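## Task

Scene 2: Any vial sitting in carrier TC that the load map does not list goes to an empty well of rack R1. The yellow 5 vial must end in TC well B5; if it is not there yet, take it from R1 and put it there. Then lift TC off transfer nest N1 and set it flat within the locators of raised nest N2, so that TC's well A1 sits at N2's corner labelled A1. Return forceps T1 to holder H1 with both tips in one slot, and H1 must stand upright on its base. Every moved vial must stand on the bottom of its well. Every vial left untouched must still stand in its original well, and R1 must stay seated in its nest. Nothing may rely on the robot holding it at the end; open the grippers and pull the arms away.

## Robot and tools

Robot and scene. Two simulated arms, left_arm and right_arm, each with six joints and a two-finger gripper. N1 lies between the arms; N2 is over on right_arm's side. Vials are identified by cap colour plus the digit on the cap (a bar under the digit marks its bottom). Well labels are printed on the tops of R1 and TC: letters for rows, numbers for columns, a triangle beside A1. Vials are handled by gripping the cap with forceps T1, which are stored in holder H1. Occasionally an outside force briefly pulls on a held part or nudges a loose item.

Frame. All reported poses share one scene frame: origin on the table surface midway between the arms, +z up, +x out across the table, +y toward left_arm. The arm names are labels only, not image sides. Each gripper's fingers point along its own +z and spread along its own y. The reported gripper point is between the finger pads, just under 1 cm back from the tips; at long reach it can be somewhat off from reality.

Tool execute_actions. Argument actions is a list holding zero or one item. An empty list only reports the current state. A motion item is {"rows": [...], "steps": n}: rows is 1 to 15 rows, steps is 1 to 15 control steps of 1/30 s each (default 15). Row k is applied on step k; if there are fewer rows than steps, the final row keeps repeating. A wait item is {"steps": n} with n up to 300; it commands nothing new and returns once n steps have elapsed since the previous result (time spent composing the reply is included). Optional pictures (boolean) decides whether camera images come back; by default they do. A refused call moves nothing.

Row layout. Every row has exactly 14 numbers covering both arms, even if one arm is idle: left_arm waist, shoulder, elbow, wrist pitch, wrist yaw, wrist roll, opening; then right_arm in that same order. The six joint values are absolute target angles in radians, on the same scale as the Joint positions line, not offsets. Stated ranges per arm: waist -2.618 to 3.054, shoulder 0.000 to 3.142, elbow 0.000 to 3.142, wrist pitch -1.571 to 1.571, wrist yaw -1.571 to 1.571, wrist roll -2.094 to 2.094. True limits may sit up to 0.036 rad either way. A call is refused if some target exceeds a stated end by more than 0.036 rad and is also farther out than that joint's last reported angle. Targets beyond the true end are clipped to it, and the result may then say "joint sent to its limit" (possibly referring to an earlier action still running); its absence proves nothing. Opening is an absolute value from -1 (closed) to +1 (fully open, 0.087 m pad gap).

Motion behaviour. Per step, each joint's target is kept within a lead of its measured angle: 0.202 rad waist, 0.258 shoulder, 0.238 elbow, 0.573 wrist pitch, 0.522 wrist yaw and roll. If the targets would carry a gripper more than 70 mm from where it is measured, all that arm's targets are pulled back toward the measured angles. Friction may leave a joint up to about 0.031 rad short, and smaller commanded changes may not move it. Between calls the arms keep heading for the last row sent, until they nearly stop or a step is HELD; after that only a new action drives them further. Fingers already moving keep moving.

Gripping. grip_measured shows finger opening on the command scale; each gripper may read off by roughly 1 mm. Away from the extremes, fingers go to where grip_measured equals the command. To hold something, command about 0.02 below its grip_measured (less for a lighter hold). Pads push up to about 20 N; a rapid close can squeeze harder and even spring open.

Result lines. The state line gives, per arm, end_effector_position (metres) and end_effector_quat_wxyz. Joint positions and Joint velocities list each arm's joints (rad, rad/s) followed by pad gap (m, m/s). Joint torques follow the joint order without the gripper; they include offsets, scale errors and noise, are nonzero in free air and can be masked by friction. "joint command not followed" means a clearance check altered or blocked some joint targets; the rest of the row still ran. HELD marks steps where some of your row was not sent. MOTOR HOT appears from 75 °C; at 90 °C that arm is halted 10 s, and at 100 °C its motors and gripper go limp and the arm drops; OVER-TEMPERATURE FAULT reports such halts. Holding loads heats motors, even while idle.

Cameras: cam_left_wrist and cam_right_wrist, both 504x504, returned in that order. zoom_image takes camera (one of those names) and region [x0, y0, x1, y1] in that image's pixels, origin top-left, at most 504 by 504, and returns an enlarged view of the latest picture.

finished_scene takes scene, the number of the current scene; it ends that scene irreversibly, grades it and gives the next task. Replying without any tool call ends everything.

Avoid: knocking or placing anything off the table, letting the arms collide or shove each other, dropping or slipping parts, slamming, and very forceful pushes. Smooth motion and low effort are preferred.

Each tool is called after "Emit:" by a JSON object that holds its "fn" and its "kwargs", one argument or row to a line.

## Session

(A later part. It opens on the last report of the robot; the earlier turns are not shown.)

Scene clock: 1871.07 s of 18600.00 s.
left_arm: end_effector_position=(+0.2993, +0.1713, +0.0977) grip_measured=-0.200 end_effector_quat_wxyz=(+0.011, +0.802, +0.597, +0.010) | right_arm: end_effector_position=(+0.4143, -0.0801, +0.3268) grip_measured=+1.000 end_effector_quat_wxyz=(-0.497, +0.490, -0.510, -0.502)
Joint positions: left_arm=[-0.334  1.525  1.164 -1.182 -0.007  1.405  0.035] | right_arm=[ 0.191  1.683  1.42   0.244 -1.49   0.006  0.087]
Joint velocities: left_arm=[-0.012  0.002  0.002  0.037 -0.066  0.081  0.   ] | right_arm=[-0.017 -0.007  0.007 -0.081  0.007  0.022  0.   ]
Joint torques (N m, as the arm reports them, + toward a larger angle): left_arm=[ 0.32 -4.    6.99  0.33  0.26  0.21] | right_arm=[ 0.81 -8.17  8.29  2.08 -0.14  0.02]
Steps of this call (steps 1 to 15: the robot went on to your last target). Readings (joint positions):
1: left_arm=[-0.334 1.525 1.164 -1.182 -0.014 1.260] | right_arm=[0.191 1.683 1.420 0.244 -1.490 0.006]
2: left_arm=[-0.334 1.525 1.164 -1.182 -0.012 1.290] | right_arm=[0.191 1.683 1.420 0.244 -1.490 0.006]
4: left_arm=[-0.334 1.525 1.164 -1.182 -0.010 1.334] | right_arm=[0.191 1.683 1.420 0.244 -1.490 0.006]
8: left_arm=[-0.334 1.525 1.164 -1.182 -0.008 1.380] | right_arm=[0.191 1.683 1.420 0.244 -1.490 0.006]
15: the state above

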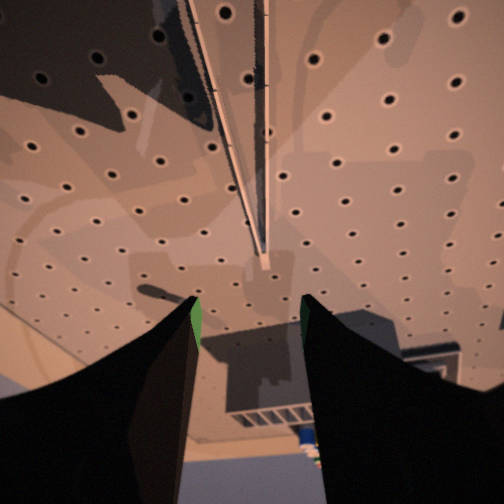

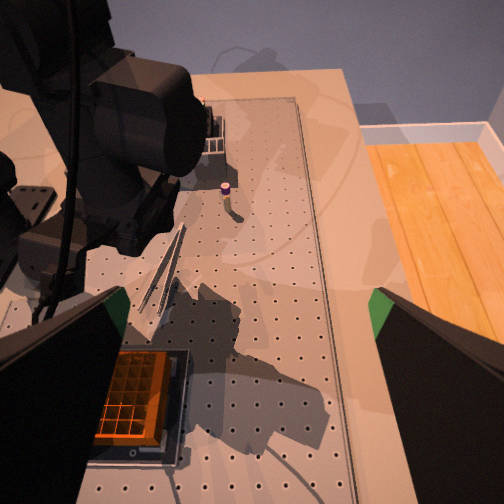

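Emit:
{"fn": "execute_actions", "kwargs": {
  "actions": [
    {"rows":[[-0.31,1.53,1.178,-1.21,0.0,1.3,-0.2,0.20,1.67,1.44,0.27,-1.5,0,1],[-0.29,1.53,1.178,-1.21,0.0,1.2,-0.2,0.20,1.67,1.44,0.27,-1.5,0,1],[-0.27,1.53,1.178,-1.21,0.0,1.1,-0.2,0.20,1.67,1.44,0.27,-1.5,0,1],[-0.25,1.53,1.178,-1.21,0.0,1.0,-0.2,0.20,1.67,1.44,0.27,-1.5,0,1],[-0.23,1.53,1.178,-1.21,0.0,0.9,-0.2,0.20,1.67,1.44,0.27,-1.5,0,1],[-0.21,1.53,1.178,-1.21,0.0,0.8,-0.2,0.20,1.67,1.44,0.27,-1.5,0,1],[-0.19,1.53,1.178,-1.21,0.0,0.7,-0.2,0.20,1.67,1.44,0.27,-1.5,0,1],[-0.17,1.53,1.178,-1.21,0.0,0.6,-0.2,0.20,1.67,1.44,0.27,-1.5,0,1],[-0.15,1.53,1.178,-1.21,0.0,0.5,-0.2,0.20,1.67,1.44,0.27,-1.5,0,1],[-0.13,1.53,1.178,-1.21,0.0,0.4,-0.2,0.20,1.67,1.44,0.27,-1.5,0,1],[-0.11,1.53,1.178,-1.21,0.0,0.3,-0.2,0.20,1.67,1.44,0.27,-1.5,0,1],[-0.09,1.53,1.178,-1.21,0.0,0.2,-0.2,0.20,1.67,1.44,0.27,-1.5,0,1],[-0.07,1.53,1.178,-1.21,0.0,0.1,-0.2,0.20,1.67,1.44,0.27,-1.5,0,1],[-0.05,1.53,1.178,-1.21,0.0,0.0,-0.2,0.20,1.67,1.44,0.27,-1.5,0,1],[-0.03,1.53,1.178,-1.21,0.0,-0.1,-0.2,0.20,1.67,1.44,0.27,-1.5,0,1]],"steps":15}
  ],
  "pictures": false
}}

Emit:
{"fn": "execute_actions", "kwargs": {
  "actions": [
    {"rows":[[-0.015,1.53,1.178,-1.2,0.0,-0.2,-0.2,0.20,1.67,1.44,0.27,-1.5,0,1],[-0.005,1.53,1.178,-1.2,0.0,-0.3,-0.2,0.20,1.67,1.44,0.27,-1.5,0,1],[-0.005,1.53,1.178,-1.2,0.0,-0.4,-0.2,0.20,1.67,1.44,0.27,-1.5,0,1],[-0.005,1.53,1.178,-1.2,0.0,-0.5,-0.2,0.20,1.67,1.44,0.27,-1.5,0,1],[-0.005,1.53,1.178,-1.2,0.0,-0.6,-0.2,0.20,1.67,1.44,0.27,-1.5,0,1],[-0.005,1.53,1.178,-1.2,0.0,-0.7,-0.2,0.20,1.67,1.44,0.27,-1.5,0,1],[-0.005,1.53,1.178,-1.2,0.0,-0.8,-0.2,0.20,1.67,1.44,0.27,-1.5,0,1],[-0.005,1.53,1.178,-1.2,0.0,-0.9,-0.2,0.20,1.67,1.44,0.27,-1.5,0,1],[-0.005,1.53,1.178,-1.2,0.0,-1.0,-0.2,0.20,1.67,1.44,0.27,-1.5,0,1],[-0.005,1.53,1.178,-1.2,0.0,-1.1,-0.2,0.20,1.67,1.44,0.27,-1.5,0,1],[-0.005,1.53,1.178,-1.2,0.0,-1.2,-0.2,0.20,1.67,1.44,0.27,-1.5,0,1],[-0.005,1.53,1.178,-1.2,0.0,-1.3,-0.2,0.20,1.67,1.44,0.27,-1.5,0,1],[-0.005,1.53,1.178,-1.2,0.0,-1.4,-0.2,0.20,1.67,1.44,0.27,-1.5,0,1],[-0.005,1.53,1.178,-1.2,0.0,-1.48,-0.2,0.20,1.67,1.44,0.27,-1.5,0,1],[-0.005,1.53,1.178,-1.2,0.0,-1.53,-0.2,0.20,1.67,1.44,0.27,-1.5,0,1]],"steps":15}
  ],
  "pictures": false
}}

Emit:
{"fn": "execute_actions", "kwargs": {
  "actions": [
    {"rows":[[-0.005,1.545,1.13,-1.15,0.0,-1.53,-0.2,0.20,1.67,1.44,0.27,-1.5,0,1],[-0.005,1.55,1.115,-1.13,0.0,-1.53,-0.2,0.20,1.67,1.44,0.27,-1.5,0,1],[-0.005,1.556,1.10,-1.11,0.0,-1.53,-0.2,0.20,1.67,1.44,0.27,-1.5,0,1],[-0.005,1.562,1.085,-1.09,0.0,-1.53,-0.2,0.20,1.67,1.44,0.27,-1.5,0,1],[-0.005,1.568,1.07,-1.07,0.0,-1.53,-0.2,0.20,1.67,1.44,0.27,-1.5,0,1],[-0.005,1.574,1.055,-1.05,0.0,-1.53,-0.2,0.20,1.67,1.44,0.27,-1.5,0,1],[-0.005,1.58,1.04,-1.03,0.0,-1.53,-0.2,0.20,1.67,1.44,0.27,-1.5,0,1],[-0.005,1.586,1.025,-1.01,0.0,-1.53,-0.2,0.20,1.67,1.44,0.27,-1.5,0,1],[-0.005,1.592,1.01,-0.995,0.0,-1.53,-0.2,0.20,1.67,1.44,0.27,-1.5,0,1],[-0.005,1.598,1.0,-0.983,0.0,-1.53,-0.2,0.20,1.67,1.44,0.27,-1.5,0,1],[-0.005,1.60,0.992,-0.983,0.0,-1.53,-0.2,0.20,1.67,1.44,0.27,-1.5,0,1]],"steps":15}
  ],
  "pictures": false
}}

Emit:
{"fn": "execute_actions", "kwargs": {
  "actions": [
    {"steps":12}
  ]
}}

Scene clock: 1928.37 s of 18600.00 s.
left_arm: end_effector_position=(+0.2692, +0.2175, +0.0970) grip_measured=-0.200 end_effector_quat_wxyz=(+0.007, +0.248, +0.969, +0.002) | right_arm: end_effector_position=(+0.4143, -0.0801, +0.3268) grip_measured=+1.000 end_effector_quat_wxyz=(-0.497, +0.490, -0.510, -0.502)
Joint positions: left_arm=[-0.071  1.525  1.164 -1.196 -0.004  0.306  0.035] | right_arm=[ 0.191  1.683  1.42   0.244 -1.49   0.006  0.087]
Joint velocities: left_arm=[ 0.579 -0.002  0.002 -0.037 -0.007 -2.747 -0.001] | right_arm=[-0.007 -0.012  0.002 -0.051  0.022 -0.037  0.   ]
Joint torques (N m, as the arm reports them, + toward a larger angle): left_arm=[ 0.59 -3.98  7.01  0.35  0.16  0.2 ] | right_arm=[ 0.82 -8.17  8.29  2.07 -0.14  0.02]
Steps of this call (steps 1 to 15: the robot went on to your last target; steps 16 to 90: nothing new was sent; then 53.80 s passed at rest; steps 91 to 105: all 15 steps of this action). Readings (joint positions):
91: left_arm=[-0.332 1.525 1.164 -1.185 -0.007 1.394] | right_arm=[0.191 1.683 1.420 0.244 -1.490 0.006]
92: left_arm=[-0.326 1.525 1.164 -1.188 -0.006 1.360] | right_arm=[0.191 1.683 1.420 0.244 -1.490 0.006]
94: left_arm=[-0.296 1.525 1.164 -1.193 -0.005 1.255] | right_arm=[0.191 1.683 1.420 0.244 -1.490 0.006]
98: left_arm=[-0.211 1.525 1.164 -1.195 -0.004 0.953] | right_arm=[0.191 1.683 1.420 0.244 -1.490 0.006]
105: the state above

Scene clock: 1928.87 s of 18600.00 s.
left_arm: end_effector_position=(+0.2869, +0.1776, +0.0971) grip_measured=-0.200 end_effector_quat_wxyz=(+0.007, -0.494, +0.869, -0.003) | right_arm: end_effector_position=(+0.4143, -0.0801, +0.3268) grip_measured=+1.000 end_effector_quat_wxyz=(-0.497, +0.490, -0.510, -0.502)
Joint positions: left_arm=[-0.009  1.525  1.164 -1.196 -0.004 -1.166  0.035] | right_arm=[ 0.191  1.683  1.42   0.244 -1.49   0.006  0.087]
Joint velocities: left_arm=[ 0.007 -0.012 -0.002 -0.022  0.022 -2.498  0.001] | right_arm=[ 0.007 -0.002  0.002  0.081 -0.007 -0.022  0.   ]
Joint torques (N m, as the arm reports them, + toward a larger angle): left_arm=[ 0.34 -3.99  6.96  0.39  0.06  0.21] | right_arm=[ 0.82 -8.16  8.28  2.08 -0.14  0.03]
Steps of this call (steps 1 to 15: all 15 steps of this action). Readings (joint positions):
1: left_arm=[-0.051 1.525 1.164 -1.196 -0.004 0.209] | right_arm=[0.191 1.683 1.420 0.244 -1.490 0.006]
2: left_arm=[-0.034 1.525 1.164 -1.196 -0.004 0.111] | right_arm=[0.191 1.683 1.420 0.244 -1.490 0.006]
4: left_arm=[-0.013 1.525 1.164 -1.196 -0.004 -0.087] | right_arm=[0.191 1.683 1.420 0.244 -1.490 0.006]
8: left_arm=[-0.009 1.525 1.164 -1.196 -0.004 -0.483] | right_arm=[0.191 1.683 1.420 0.244 -1.490 0.006]
15: the state above

Scene clock: 1929.37 s of 18600.00 s.
left_arm: end_effector_position=(+0.2936, +0.1734, +0.0435) grip_measured=-0.200 end_effector_quat_wxyz=(+0.010, +0.636, -0.771, -0.014) | right_arm: end_effector_position=(+0.4143, -0.0801, +0.3268) grip_measured=+1.000 end_effector_quat_wxyz=(-0.497, +0.490, -0.510, -0.502)
Joint positions: left_arm=[-0.009  1.592  1.01  -1.022 -0.004 -1.513  0.035] | right_arm=[ 0.191  1.683  1.42   0.244 -1.49   0.006  0.087]
Joint velocities: left_arm=[-0.012  0.002 -0.007  0.11  -0.007 -0.081 -0.001] | right_arm=[ 0.012 -0.017 -0.007 -0.022  0.066 -0.051  0.   ]
Joint torques (N m, as the arm reports them, + toward a larger angle): left_arm=[ 0.36 -4.13  4.4   0.51  0.07  0.15] | right_arm=[ 0.82 -8.17  8.28  2.07 -0.14  0.02]
Steps of this call (steps 1 to 15: all 15 steps of this action). Readings (joint positions):
1: left_arm=[-0.009 1.525 1.163 -1.193 -0.004 -1.239] | right_arm=[0.191 1.683 1.420 0.244 -1.490 0.006]
2: left_arm=[-0.009 1.525 1.158 -1.183 -0.004 -1.296] | right_arm=[0.191 1.683 1.420 0.244 -1.490 0.006]
4: left_arm=[-0.009 1.529 1.138 -1.157 -0.004 -1.379] | right_arm=[0.191 1.683 1.420 0.244 -1.490 0.006]
8: left_arm=[-0.009 1.557 1.075 -1.093 -0.004 -1.466] | right_arm=[0.191 1.683 1.420 0.244 -1.490 0.006]
15: the state above

Scene clock: 1929.77 s of 18600.00 s.
left_arm: end_effector_position=(+0.3002, +0.1725, +0.0433) grip_measured=-0.200 end_effector_quat_wxyz=(+0.001, +0.641, -0.768, -0.005) | right_arm: end_effector_position=(+0.4143, -0.0801, +0.3268) grip_measured=+1.000 end_effector_quat_wxyz=(-0.497, +0.490, -0.510, -0.502)
Joint positions: left_arm=[-0.009  1.592  1.01  -0.998 -0.004 -1.524  0.035] | right_arm=[ 0.191  1.683  1.42   0.244 -1.49   0.006  0.087]
Joint velocities: left_arm=[ 0.002 -0.007  0.007 -0.007  0.007 -0.037 -0.   ] | right_arm=[-0.012 -0.017  0.007 -0.022 -0.037 -0.022  0.   ]
Joint torques (N m, as the arm reports them, + toward a larger angle): left_arm=[ 0.35 -4.11  4.46  0.47  0.06  0.13] | right_arm=[ 0.83 -8.17  8.28  2.08 -0.14  0.02]
Steps of this call (steps 1 to 12: the robot went on to your last target). Readings (joint positions):
1: left_arm=[-0.009 1.592 1.010 -1.017 -0.004 -1.515] | right_arm=[0.191 1.683 1.420 0.244 -1.490 0.006]
2: left_arm=[-0.009 1.592 1.010 -1.013 -0.004 -1.517] | right_arm=[0.191 1.683 1.420 0.244 -1.490 0.006]
4: left_arm=[-0.009 1.592 1.010 -1.006 -0.004 -1.520] | right_arm=[0.191 1.683 1.420 0.244 -1.490 0.006]
8: left_arm=[-0.009 1.592 1.010 -1.000 -0.004 -1.523] | right_arm=[0.191 1.683 1.420 0.244 -1.490 0.006]
12: the state above

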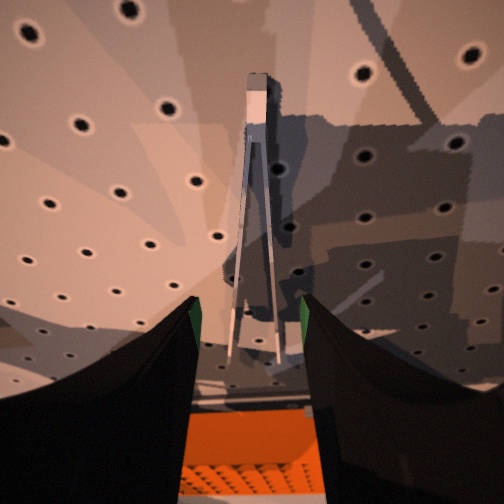

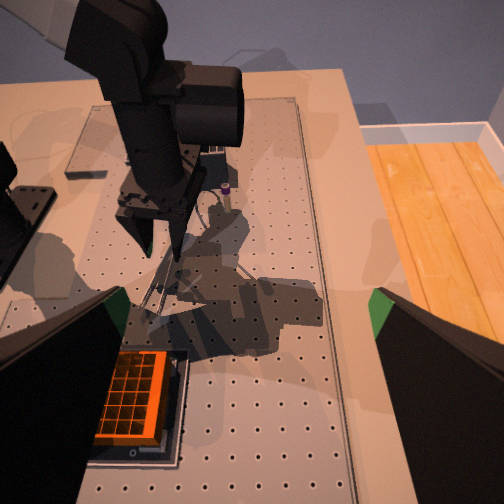

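Emit:
{"fn": "execute_actions", "kwargs": {
  "actions": [
    {"rows":[[0.005,1.605,0.985,-0.97,0.0,-1.515,-0.2,0.20,1.67,1.44,0.27,-1.5,0,1],[0.015,1.61,0.975,-0.955,0.0,-1.50,-0.2,0.20,1.67,1.44,0.27,-1.5,0,1],[0.025,1.615,0.968,-0.94,0.0,-1.49,-0.2,0.20,1.67,1.44,0.27,-1.5,0,1],[0.025,1.62,0.96,-0.925,0.0,-1.49,-0.2,0.20,1.67,1.44,0.27,-1.5,0,1],[0.025,1.624,0.953,-0.91,0.0,-1.49,-0.2,0.20,1.67,1.44,0.27,-1.5,0,1],[0.025,1.627,0.946,-0.90,0.0,-1.49,-0.2,0.20,1.67,1.44,0.27,-1.5,0,1],[0.025,1.63,0.94,-0.89,0.0,-1.49,-0.2,0.20,1.67,1.44,0.27,-1.5,0,1]],"steps":15}
  ]
}}

Scene clock: 1942.77 s of 18600.00 s.
left_arm: end_effector_position=(+0.3034, +0.1790, +0.0252) grip_measured=-0.200 end_effector_quat_wxyz=(-0.002, +0.640, -0.768, -0.001) | right_arm: end_effector_position=(+0.4143, -0.0801, +0.3268) grip_measured=+1.000 end_effector_quat_wxyz=(-0.497, +0.490, -0.510, -0.502)
Joint positions: left_arm=[ 0.018  1.619  0.961 -0.911 -0.003 -1.496  0.035] | right_arm=[ 0.191  1.683  1.42   0.244 -1.49   0.006  0.087]
Joint velocities: left_arm=[-0.012 -0.007  0.002 -0.007  0.11  -0.007  0.   ] | right_arm=[-0.002  0.007 -0.017  0.051 -0.007  0.051  0.   ]
Joint torques (N m, as the arm reports them, + toward a larger angle): left_arm=[ 0.64 -4.02  4.15  0.51  0.05  0.26] | right_arm=[ 0.82 -8.17  8.28  2.08 -0.14  0.02]
Steps of this call (steps 1 to 30: the robot went on to your last target; steps 31 to 90: nothing new was sent; then 9.50 s passed at rest; steps 91 to 105: all 15 steps of this action). Readings (joint positions):
91: left_arm=[-0.009 1.592 1.010 -0.995 -0.004 -1.524] | right_arm=[0.191 1.683 1.420 0.244 -1.490 0.006]
92: left_arm=[-0.006 1.592 1.010 -0.992 -0.004 -1.521] | right_arm=[0.191 1.683 1.420 0.244 -1.490 0.006]
94: left_arm=[0.006 1.593 1.001 -0.973 -0.003 -1.511] | right_arm=[0.191 1.683 1.420 0.244 -1.490 0.006]
98: left_arm=[0.018 1.610 0.971 -0.935 -0.003 -1.502] | right_arm=[0.191 1.683 1.420 0.244 -1.490 0.006]
105: the state above

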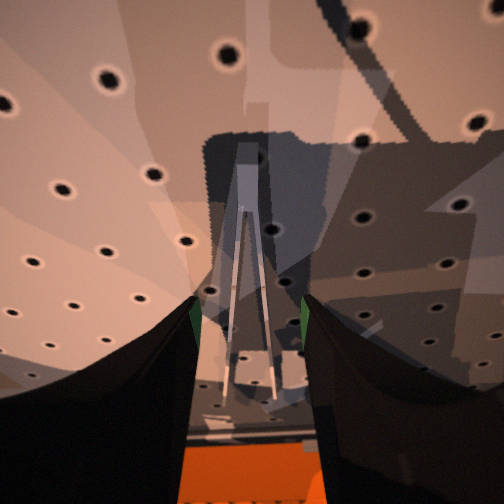

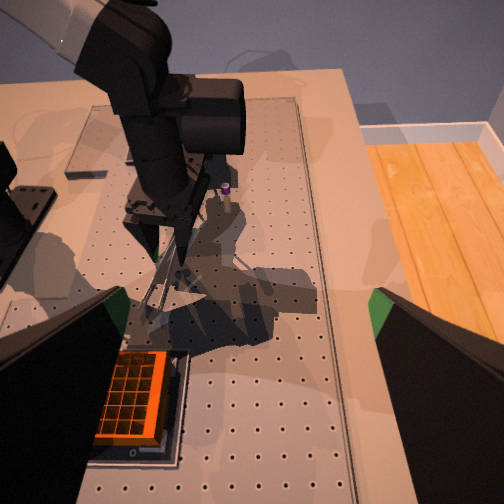

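Lower a touch more via shoulder until contact.

Emit:
{"fn": "execute_actions", "kwargs": {
  "actions": [
    {"rows":[[0.025,1.64,0.94,-0.89,0.0,-1.49,-0.3,0.20,1.67,1.44,0.27,-1.5,0,1],[0.025,1.645,0.94,-0.89,0.0,-1.49,-0.4,0.20,1.67,1.44,0.27,-1.5,0,1],[0.025,1.648,0.94,-0.89,0.0,-1.49,-0.5,0.20,1.67,1.44,0.27,-1.5,0,1]],"steps":12}
  ]
}}

Scene clock: 1947.20 s of 18600.00 s.
left_arm: end_effector_position=(+0.3058, +0.1787, +0.0239) grip_measured=-0.500 end_effector_quat_wxyz=(-0.003, +0.640, -0.768, +0.002) | right_arm: end_effector_position=(+0.4143, -0.0801, +0.3268) grip_measured=+1.000 end_effector_quat_wxyz=(-0.497, +0.490, -0.510, -0.502)
Joint positions: left_arm=[ 0.018  1.625  0.961 -0.9   -0.002 -1.495  0.022] | right_arm=[ 0.191  1.683  1.42   0.244 -1.49   0.006  0.087]
Joint velocities: left_arm=[ 0.002 -0.012 -0.002  0.022 -0.007 -0.037 -0.001] | right_arm=[ 0.007  0.007  0.007  0.066 -0.095 -0.007  0.   ]
Joint torques (N m, as the arm reports them, + toward a larger angle): left_arm=[ 0.58 -3.24  4.17  0.48  0.03  0.21] | right_arm=[ 0.81 -8.17  8.28  2.07 -0.14  0.02]
Steps of this call (steps 1 to 15: the robot went on to your last target; steps 16 to 90: nothing new was sent; then 1.03 s passed at rest; steps 91 to 102: all 12 steps of this action). Readings (joint positions):
91: left_arm=[0.018 1.619 0.961 -0.904 -0.003 -1.495] | right_arm=[0.191 1.683 1.420 0.244 -1.490 0.006]
92: left_arm=[0.018 1.620 0.961 -0.904 -0.003 -1.495] | right_arm=[0.191 1.683 1.420 0.244 -1.490 0.006]
94: left_arm=[0.018 1.625 0.961 -0.901 -0.003 -1.495] | right_arm=[0.191 1.683 1.420 0.244 -1.490 0.006]
98: left_arm=[0.018 1.625 0.961 -0.900 -0.002 -1.495] | right_arm=[0.191 1.683 1.420 0.244 -1.490 0.006]
102: the state above

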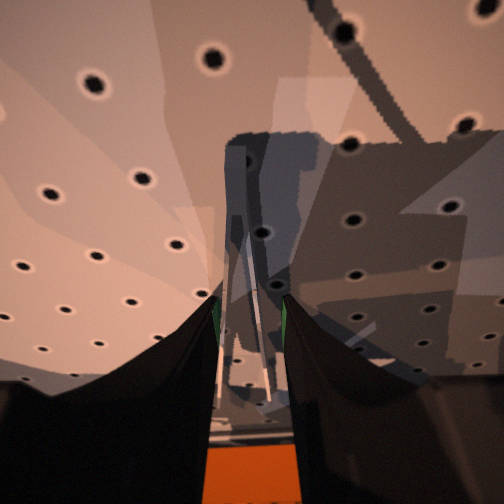

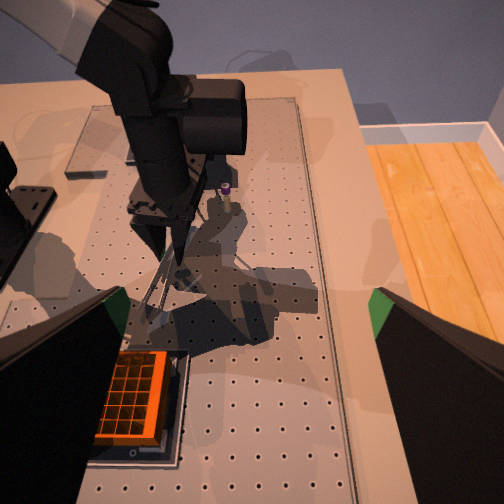

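Contact. Relieve and close firmly.

Emit:
{"fn": "execute_actions", "kwargs": {
  "actions": [
    {"rows":[[0.02,1.62,0.955,-0.915,0.0,-1.495,-0.55,0.20,1.67,1.44,0.27,-1.5,0,1],[0.02,1.62,0.955,-0.925,0.0,-1.495,-0.58,0.20,1.67,1.44,0.27,-1.5,0,1],[0.02,1.62,0.955,-0.925,0.0,-1.495,-0.61,0.20,1.67,1.44,0.27,-1.5,0,1],[0.02,1.62,0.955,-0.925,0.0,-1.495,-0.64,0.20,1.67,1.44,0.27,-1.5,0,1],[0.02,1.62,0.955,-0.925,0.0,-1.495,-0.67,0.20,1.67,1.44,0.27,-1.5,0,1],[0.02,1.62,0.955,-0.925,0.0,-1.495,-0.70,0.20,1.67,1.44,0.27,-1.5,0,1],[0.02,1.62,0.955,-0.925,0.0,-1.495,-0.73,0.20,1.67,1.44,0.27,-1.5,0,1],[0.02,1.62,0.955,-0.925,0.0,-1.495,-0.76,0.20,1.67,1.44,0.27,-1.5,0,1],[0.02,1.62,0.955,-0.925,0.0,-1.495,-0.79,0.20,1.67,1.44,0.27,-1.5,0,1],[0.02,1.62,0.955,-0.925,0.0,-1.495,-0.82,0.20,1.67,1.44,0.27,-1.5,0,1],[0.02,1.62,0.955,-0.925,0.0,-1.495,-0.84,0.20,1.67,1.44,0.27,-1.5,0,1],[0.02,1.62,0.955,-0.925,0.0,-1.495,-0.86,0.20,1.67,1.44,0.27,-1.5,0,1],[0.02,1.62,0.955,-0.925,0.0,-1.495,-0.88,0.20,1.67,1.44,0.27,-1.5,0,1],[0.02,1.62,0.955,-0.925,0.0,-1.495,-0.90,0.20,1.67,1.44,0.27,-1.5,0,1]],"steps":15}
  ],
  "pictures": false
}}

Emit:
{"fn": "execute_actions", "kwargs": {
  "actions": [
    {"steps":8}
  ]
}}

Scene clock: 1962.17 s of 18600.00 s.
left_arm: end_effector_position=(+0.3066, +0.1779, +0.0240) grip_measured=-0.897 end_effector_quat_wxyz=(-0.003, +0.641, -0.768, +0.004) | right_arm: end_effector_position=(+0.4143, -0.0801, +0.3268) grip_measured=+1.000 end_effector_quat_wxyz=(-0.497, +0.490, -0.510, -0.502)
Joint positions: left_arm=[ 0.018  1.625  0.961 -0.897  0.002 -1.496  0.005] | right_arm=[ 0.191  1.683  1.42   0.244 -1.49   0.006  0.087]
Joint velocities: left_arm=[-0.007  0.012 -0.012 -0.081 -0.051 -0.007 -0.004] | right_arm=[ 0.012  0.002  0.002 -0.007  0.081  0.051  0.   ]
Joint torques (N m, as the arm reports them, + toward a larger angle): left_arm=[ 0.18 -5.06  5.2   0.14  0.01  0.18] | right_arm=[ 0.82 -8.17  8.28  2.07 -0.14  0.02]
Steps of this call (steps 1 to 15: the robot went on to your last target; steps 16 to 90: nothing new was sent; then 11.47 s passed at rest; steps 91 to 105: all 15 steps of this action). Readings (joint positions):
91: left_arm=[0.018 1.625 0.961 -0.898 -0.002 -1.495] | right_arm=[0.191 1.683 1.420 0.244 -1.490 0.006]
92: left_arm=[0.018 1.625 0.961 -0.897 -0.001 -1.495] | right_arm=[0.191 1.683 1.420 0.244 -1.490 0.006]
94: left_arm=[0.018 1.625 0.961 -0.897 -0.000 -1.496] | right_arm=[0.191 1.683 1.420 0.244 -1.490 0.006]
98: left_arm=[0.018 1.625 0.961 -0.897 0.001 -1.496] | right_arm=[0.191 1.683 1.420 0.244 -1.490 0.006]
105: the state above

Scene clock: 1962.43 s of 18600.00 s.
left_arm: end_effector_position=(+0.3066, +0.1779, +0.0240) grip_measured=-0.899 end_effector_quat_wxyz=(-0.003, +0.641, -0.768, +0.004) | right_arm: end_effector_position=(+0.4143, -0.0801, +0.3268) grip_measured=+1.000 end_effector_quat_wxyz=(-0.497, +0.490, -0.510, -0.502)
Joint positions: left_arm=[ 0.018  1.625  0.961 -0.897  0.002 -1.496  0.004] | right_arm=[ 0.191  1.683  1.42   0.244 -1.49   0.006  0.087]
Joint velocities: left_arm=[ 0.007  0.022  0.002  0.022 -0.037 -0.051 -0.001] | right_arm=[-0.012 -0.022 -0.007  0.007 -0.081 -0.007  0.   ]
Joint torques (N m, as the arm reports them, + toward a larger angle): left_arm=[ 0.18 -5.05  5.19  0.14  0.01  0.18] | right_arm=[ 0.82 -8.17  8.28  2.07 -0.14  0.02]
Steps of this call (steps 1 to 8: the robot went on to your last target). Readings (joint positions):
1: left_arm=[0.018 1.625 0.961 -0.897 0.002 -1.496] | right_arm=[0.191 1.683 1.420 0.244 -1.490 0.006]
2: left_arm=[0.018 1.625 0.961 -0.897 0.002 -1.496] | right_arm=[0.191 1.683 1.420 0.244 -1.490 0.006]
4: left_arm=[0.018 1.625 0.961 -0.897 0.002 -1.496] | right_arm=[0.191 1.683 1.420 0.244 -1.490 0.006]
8: the state above

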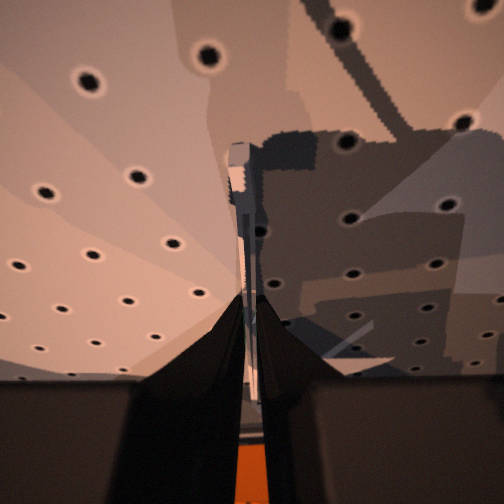

